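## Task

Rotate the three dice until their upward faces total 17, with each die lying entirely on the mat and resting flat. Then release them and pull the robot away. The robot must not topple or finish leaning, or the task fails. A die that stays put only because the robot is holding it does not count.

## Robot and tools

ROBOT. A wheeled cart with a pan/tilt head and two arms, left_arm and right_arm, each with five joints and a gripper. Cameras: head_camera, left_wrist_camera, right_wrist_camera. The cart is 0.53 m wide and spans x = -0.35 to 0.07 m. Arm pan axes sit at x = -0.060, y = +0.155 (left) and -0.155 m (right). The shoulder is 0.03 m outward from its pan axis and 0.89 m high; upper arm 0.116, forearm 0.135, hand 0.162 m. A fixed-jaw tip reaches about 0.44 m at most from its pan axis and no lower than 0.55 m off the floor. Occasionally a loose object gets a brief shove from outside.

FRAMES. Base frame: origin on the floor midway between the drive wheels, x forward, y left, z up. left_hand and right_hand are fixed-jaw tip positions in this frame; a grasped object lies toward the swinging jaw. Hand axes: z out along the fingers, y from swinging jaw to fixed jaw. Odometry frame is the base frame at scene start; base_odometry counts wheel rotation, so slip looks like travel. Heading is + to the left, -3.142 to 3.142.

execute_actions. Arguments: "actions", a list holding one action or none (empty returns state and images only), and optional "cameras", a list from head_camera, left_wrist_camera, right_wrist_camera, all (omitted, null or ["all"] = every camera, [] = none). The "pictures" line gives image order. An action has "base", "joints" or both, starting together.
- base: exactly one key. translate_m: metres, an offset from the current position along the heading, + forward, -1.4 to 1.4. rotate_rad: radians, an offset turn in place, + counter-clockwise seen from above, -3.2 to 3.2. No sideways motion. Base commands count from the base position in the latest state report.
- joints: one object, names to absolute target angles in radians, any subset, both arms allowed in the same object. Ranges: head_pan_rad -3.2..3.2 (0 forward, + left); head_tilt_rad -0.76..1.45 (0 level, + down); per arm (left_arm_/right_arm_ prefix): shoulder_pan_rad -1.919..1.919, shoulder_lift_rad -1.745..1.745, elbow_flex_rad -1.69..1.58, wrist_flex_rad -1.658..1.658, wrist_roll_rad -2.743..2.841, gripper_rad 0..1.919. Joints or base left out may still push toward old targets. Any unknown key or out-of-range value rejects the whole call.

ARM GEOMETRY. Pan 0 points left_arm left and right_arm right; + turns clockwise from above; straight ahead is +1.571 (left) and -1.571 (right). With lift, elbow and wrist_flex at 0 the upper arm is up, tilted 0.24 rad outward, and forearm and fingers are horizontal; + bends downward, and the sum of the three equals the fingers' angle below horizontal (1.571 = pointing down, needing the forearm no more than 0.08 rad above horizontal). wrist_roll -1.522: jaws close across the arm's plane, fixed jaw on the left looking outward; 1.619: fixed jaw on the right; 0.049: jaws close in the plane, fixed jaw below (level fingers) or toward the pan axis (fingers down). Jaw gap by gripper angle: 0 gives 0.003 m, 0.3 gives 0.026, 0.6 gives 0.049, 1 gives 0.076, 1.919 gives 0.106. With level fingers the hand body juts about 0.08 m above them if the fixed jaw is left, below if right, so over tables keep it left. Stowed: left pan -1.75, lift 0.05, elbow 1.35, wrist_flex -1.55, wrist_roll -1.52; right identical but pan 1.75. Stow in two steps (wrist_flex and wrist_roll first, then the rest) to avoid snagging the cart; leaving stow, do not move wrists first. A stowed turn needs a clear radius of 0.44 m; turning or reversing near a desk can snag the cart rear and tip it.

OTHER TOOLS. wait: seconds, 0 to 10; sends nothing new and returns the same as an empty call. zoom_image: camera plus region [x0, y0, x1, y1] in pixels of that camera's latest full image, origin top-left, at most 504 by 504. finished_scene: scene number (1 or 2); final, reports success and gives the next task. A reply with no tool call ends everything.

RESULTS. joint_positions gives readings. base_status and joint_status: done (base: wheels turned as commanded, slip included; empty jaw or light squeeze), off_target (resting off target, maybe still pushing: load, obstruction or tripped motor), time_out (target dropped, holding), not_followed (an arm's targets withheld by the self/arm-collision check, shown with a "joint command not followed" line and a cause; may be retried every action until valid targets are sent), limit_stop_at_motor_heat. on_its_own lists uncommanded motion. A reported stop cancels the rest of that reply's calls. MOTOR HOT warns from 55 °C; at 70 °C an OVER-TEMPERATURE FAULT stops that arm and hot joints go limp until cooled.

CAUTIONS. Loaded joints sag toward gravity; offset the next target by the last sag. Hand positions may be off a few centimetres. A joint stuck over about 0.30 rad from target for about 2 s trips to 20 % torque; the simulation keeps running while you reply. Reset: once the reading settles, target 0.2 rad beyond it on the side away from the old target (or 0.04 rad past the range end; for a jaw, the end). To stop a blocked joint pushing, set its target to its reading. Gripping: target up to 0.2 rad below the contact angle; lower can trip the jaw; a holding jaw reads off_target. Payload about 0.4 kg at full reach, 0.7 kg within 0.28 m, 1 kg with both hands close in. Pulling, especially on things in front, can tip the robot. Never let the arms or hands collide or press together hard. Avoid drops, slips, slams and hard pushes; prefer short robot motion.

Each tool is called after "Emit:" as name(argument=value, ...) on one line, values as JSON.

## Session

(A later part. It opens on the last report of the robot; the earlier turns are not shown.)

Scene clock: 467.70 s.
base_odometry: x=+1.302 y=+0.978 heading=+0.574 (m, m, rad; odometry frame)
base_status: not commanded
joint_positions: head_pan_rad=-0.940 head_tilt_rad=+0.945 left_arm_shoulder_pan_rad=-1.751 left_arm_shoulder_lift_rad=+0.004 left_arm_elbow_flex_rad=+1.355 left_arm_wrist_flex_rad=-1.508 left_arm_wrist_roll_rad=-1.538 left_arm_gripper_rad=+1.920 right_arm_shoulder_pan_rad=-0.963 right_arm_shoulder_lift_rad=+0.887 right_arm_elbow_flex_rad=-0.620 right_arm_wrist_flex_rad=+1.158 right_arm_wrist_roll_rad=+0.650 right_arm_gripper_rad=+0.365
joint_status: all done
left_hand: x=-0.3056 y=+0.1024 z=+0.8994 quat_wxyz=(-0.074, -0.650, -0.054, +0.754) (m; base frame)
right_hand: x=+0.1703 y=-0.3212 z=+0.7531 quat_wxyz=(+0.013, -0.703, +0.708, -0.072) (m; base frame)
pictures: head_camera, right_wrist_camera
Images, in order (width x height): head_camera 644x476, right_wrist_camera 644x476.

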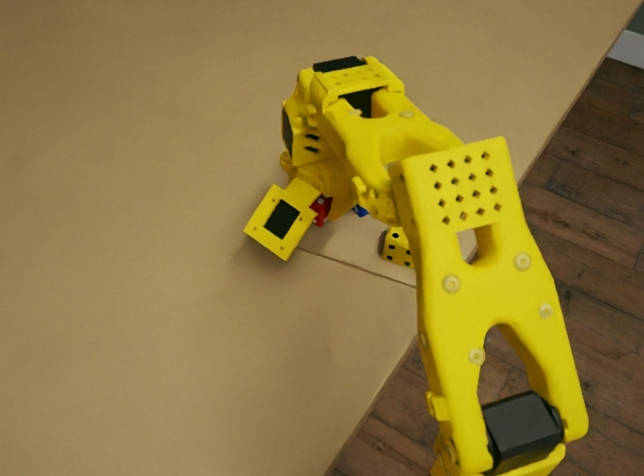

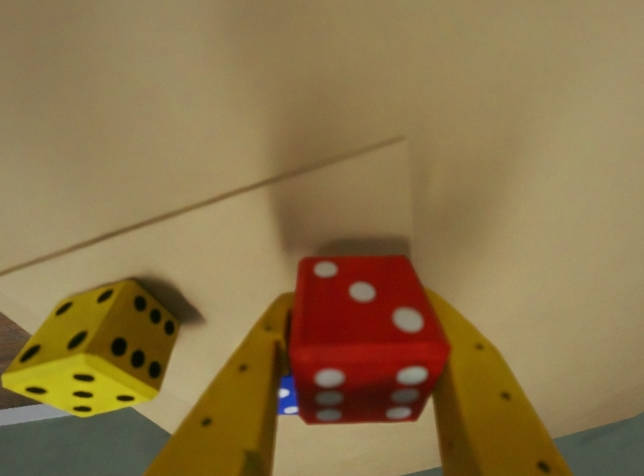

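Emit:
execute_actions(actions=[{"joints": {"right_arm_shoulder_lift_rad": 0.78, "right_arm_elbow_flex_rad": -0.415, "right_arm_wrist_flex_rad": 1.045, "right_arm_shoulder_pan_rad": -0.94, "right_arm_wrist_roll_rad": 0.68}}], cameras=["head_camera", "right_wrist_camera"])

Scene clock: 478.70 s.
base_odometry: x=+1.302 y=+0.978 heading=+0.574 (m, m, rad; odometry frame)
base_status: not commanded
joint_positions: head_pan_rad=-0.940 head_tilt_rad=+0.945 left_arm_shoulder_pan_rad=-1.751 left_arm_shoulder_lift_rad=+0.004 left_arm_elbow_flex_rad=+1.355 left_arm_wrist_flex_rad=-1.508 left_arm_wrist_roll_rad=-1.538 left_arm_gripper_rad=+1.920 right_arm_shoulder_pan_rad=-0.949 right_arm_shoulder_lift_rad=+0.840 right_arm_elbow_flex_rad=-0.410 right_arm_wrist_flex_rad=+1.052 right_arm_wrist_roll_rad=+0.670 right_arm_gripper_rad=+0.365
joint_status: all done
left_hand: x=-0.3056 y=+0.1024 z=+0.8994 quat_wxyz=(-0.074, -0.650, -0.054, +0.754) (m; base frame)
right_hand: x=+0.1531 y=-0.3139 z=+0.7364 quat_wxyz=(+0.007, -0.706, +0.707, -0.044) (m; base frame)
pictures: head_camera, right_wrist_camera
Images, in order (width x height): head_camera 644x476, right_wrist_camera 644x476.

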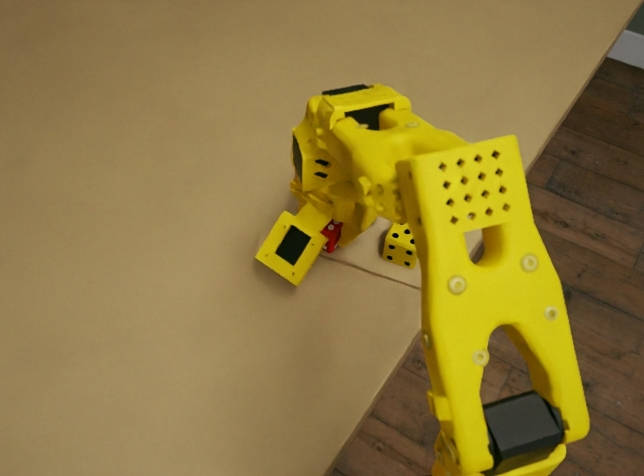

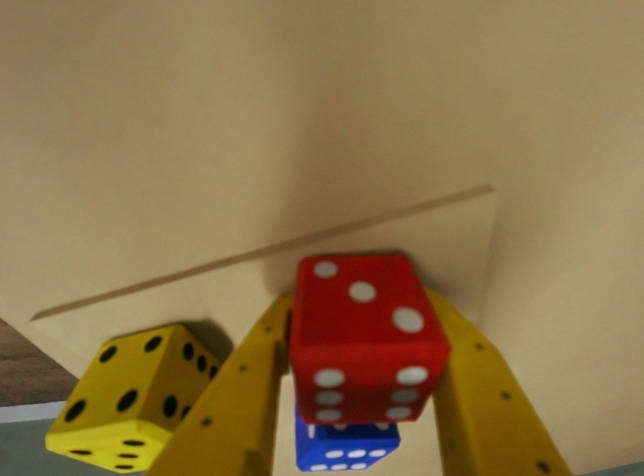

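Emit:
execute_actions(actions=[{"joints": {"right_arm_wrist_flex_rad": 1.01, "right_arm_shoulder_pan_rad": -0.925}}], cameras=["right_wrist_camera"])

Scene clock: 486.67 s.
base_odometry: x=+1.302 y=+0.978 heading=+0.574 (m, m, rad; odometry frame)
base_status: not commanded
joint_positions: head_pan_rad=-0.940 head_tilt_rad=+0.945 left_arm_shoulder_pan_rad=-1.751 left_arm_shoulder_lift_rad=+0.004 left_arm_elbow_flex_rad=+1.355 left_arm_wrist_flex_rad=-1.508 left_arm_wrist_roll_rad=-1.538 left_arm_gripper_rad=+1.920 right_arm_shoulder_pan_rad=-0.933 right_arm_shoulder_lift_rad=+0.840 right_arm_elbow_flex_rad=-0.410 right_arm_wrist_flex_rad=+1.018 right_arm_wrist_roll_rad=+0.670 right_arm_gripper_rad=+0.365
joint_status: all done
left_hand: x=-0.3056 y=+0.1024 z=+0.8994 quat_wxyz=(-0.074, -0.650, -0.054, +0.754) (m; base frame)
right_hand: x=+0.1550 y=-0.3204 z=+0.7368 quat_wxyz=(+0.010, -0.700, +0.711, -0.061) (m; base frame)
pictures: right_wrist_camera
Images, in order (width x height): right_wrist_camera 644x476.

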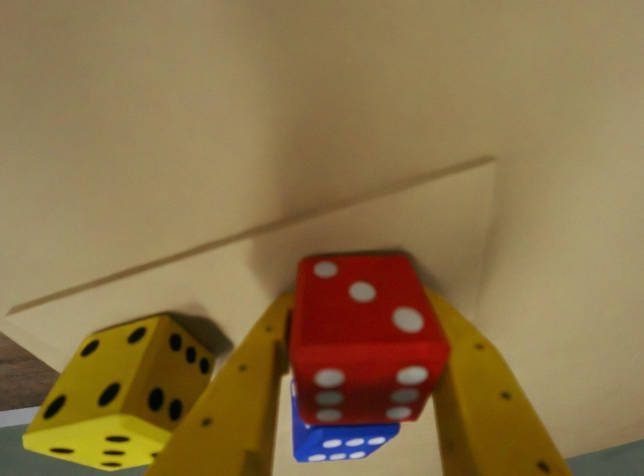

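Emit:
execute_actions(actions=[{"joints": {"right_arm_gripper_rad": 0.6}}], cameras=[])

Emit:
execute_actions(actions=[{"joints": {"right_arm_shoulder_lift_rad": 0.45}}], cameras=["head_camera", "right_wrist_camera"])

Scene clock: 493.77 s.
base_odometry: x=+1.302 y=+0.978 heading=+0.574 (m, m, rad; odometry frame)
base_status: not commanded
joint_positions: head_pan_rad=-0.940 head_tilt_rad=+0.945 left_arm_shoulder_pan_rad=-1.751 left_arm_shoulder_lift_rad=+0.004 left_arm_elbow_flex_rad=+1.355 left_arm_wrist_flex_rad=-1.508 left_arm_wrist_roll_rad=-1.538 left_arm_gripper_rad=+1.920 right_arm_shoulder_pan_rad=-0.933 right_arm_shoulder_lift_rad=+0.838 right_arm_elbow_flex_rad=-0.410 right_arm_wrist_flex_rad=+1.018 right_arm_wrist_roll_rad=+0.670 right_arm_gripper_rad=+0.589
joint_status: all done
left_hand: x=-0.3056 y=+0.1024 z=+0.8994 quat_wxyz=(-0.074, -0.650, -0.054, +0.754) (m; base frame)
right_hand: x=+0.1552 y=-0.3205 z=+0.7372 quat_wxyz=(+0.010, -0.700, +0.711, -0.062) (m; base frame)
pictures: none
No camera images: the call's "cameras" was empty. Leave "cameras" out to get every camera's image.

Scene clock: 494.73 s.
base_odometry: x=+1.302 y=+0.978 heading=+0.574 (m, m, rad; odometry frame)
base_status: not commanded
joint_positions: head_pan_rad=-0.940 head_tilt_rad=+0.945 left_arm_shoulder_pan_rad=-1.751 left_arm_shoulder_lift_rad=+0.004 left_arm_elbow_flex_rad=+1.355 left_arm_wrist_flex_rad=-1.508 left_arm_wrist_roll_rad=-1.538 left_arm_gripper_rad=+1.920 right_arm_shoulder_pan_rad=-0.933 right_arm_shoulder_lift_rad=+0.504 right_arm_elbow_flex_rad=-0.410 right_arm_wrist_flex_rad=+1.018 right_arm_wrist_roll_rad=+0.670 right_arm_gripper_rad=+0.590
joint_status: all done
left_hand: x=-0.3056 y=+0.1024 z=+0.8994 quat_wxyz=(-0.074, -0.650, -0.054, +0.754) (m; base frame)
right_hand: x=+0.1858 y=-0.3432 z=+0.8250 quat_wxyz=(+0.035, -0.683, +0.694, -0.225) (m; base frame)
pictures: head_camera, right_wrist_camera
Images, in order (width x height): head_camera 644x476, right_wrist_camera 644x476.

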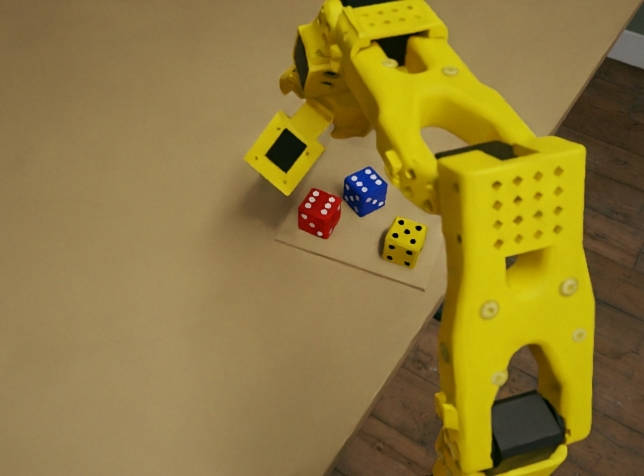

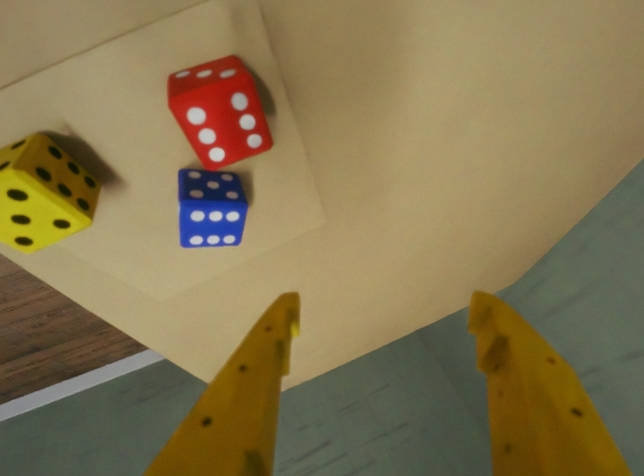

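Emit:
zoom_image(camera="head_camera", region=[250, 130, 470, 300])

Region (250, 130, 470, 300) of head_camera's 644x476 image, scaled by 2.291; it fills the top 389 rows of this view, and the rest is white.

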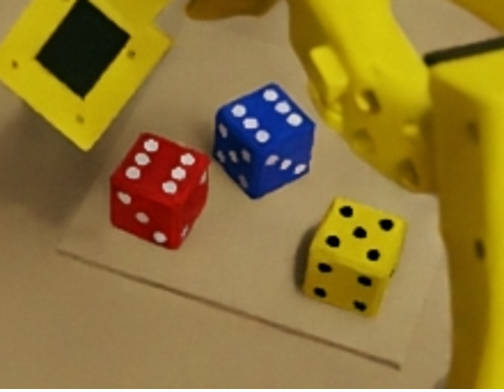

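Emit:
finished_scene(scene=2)

The scene is finished: the task was done.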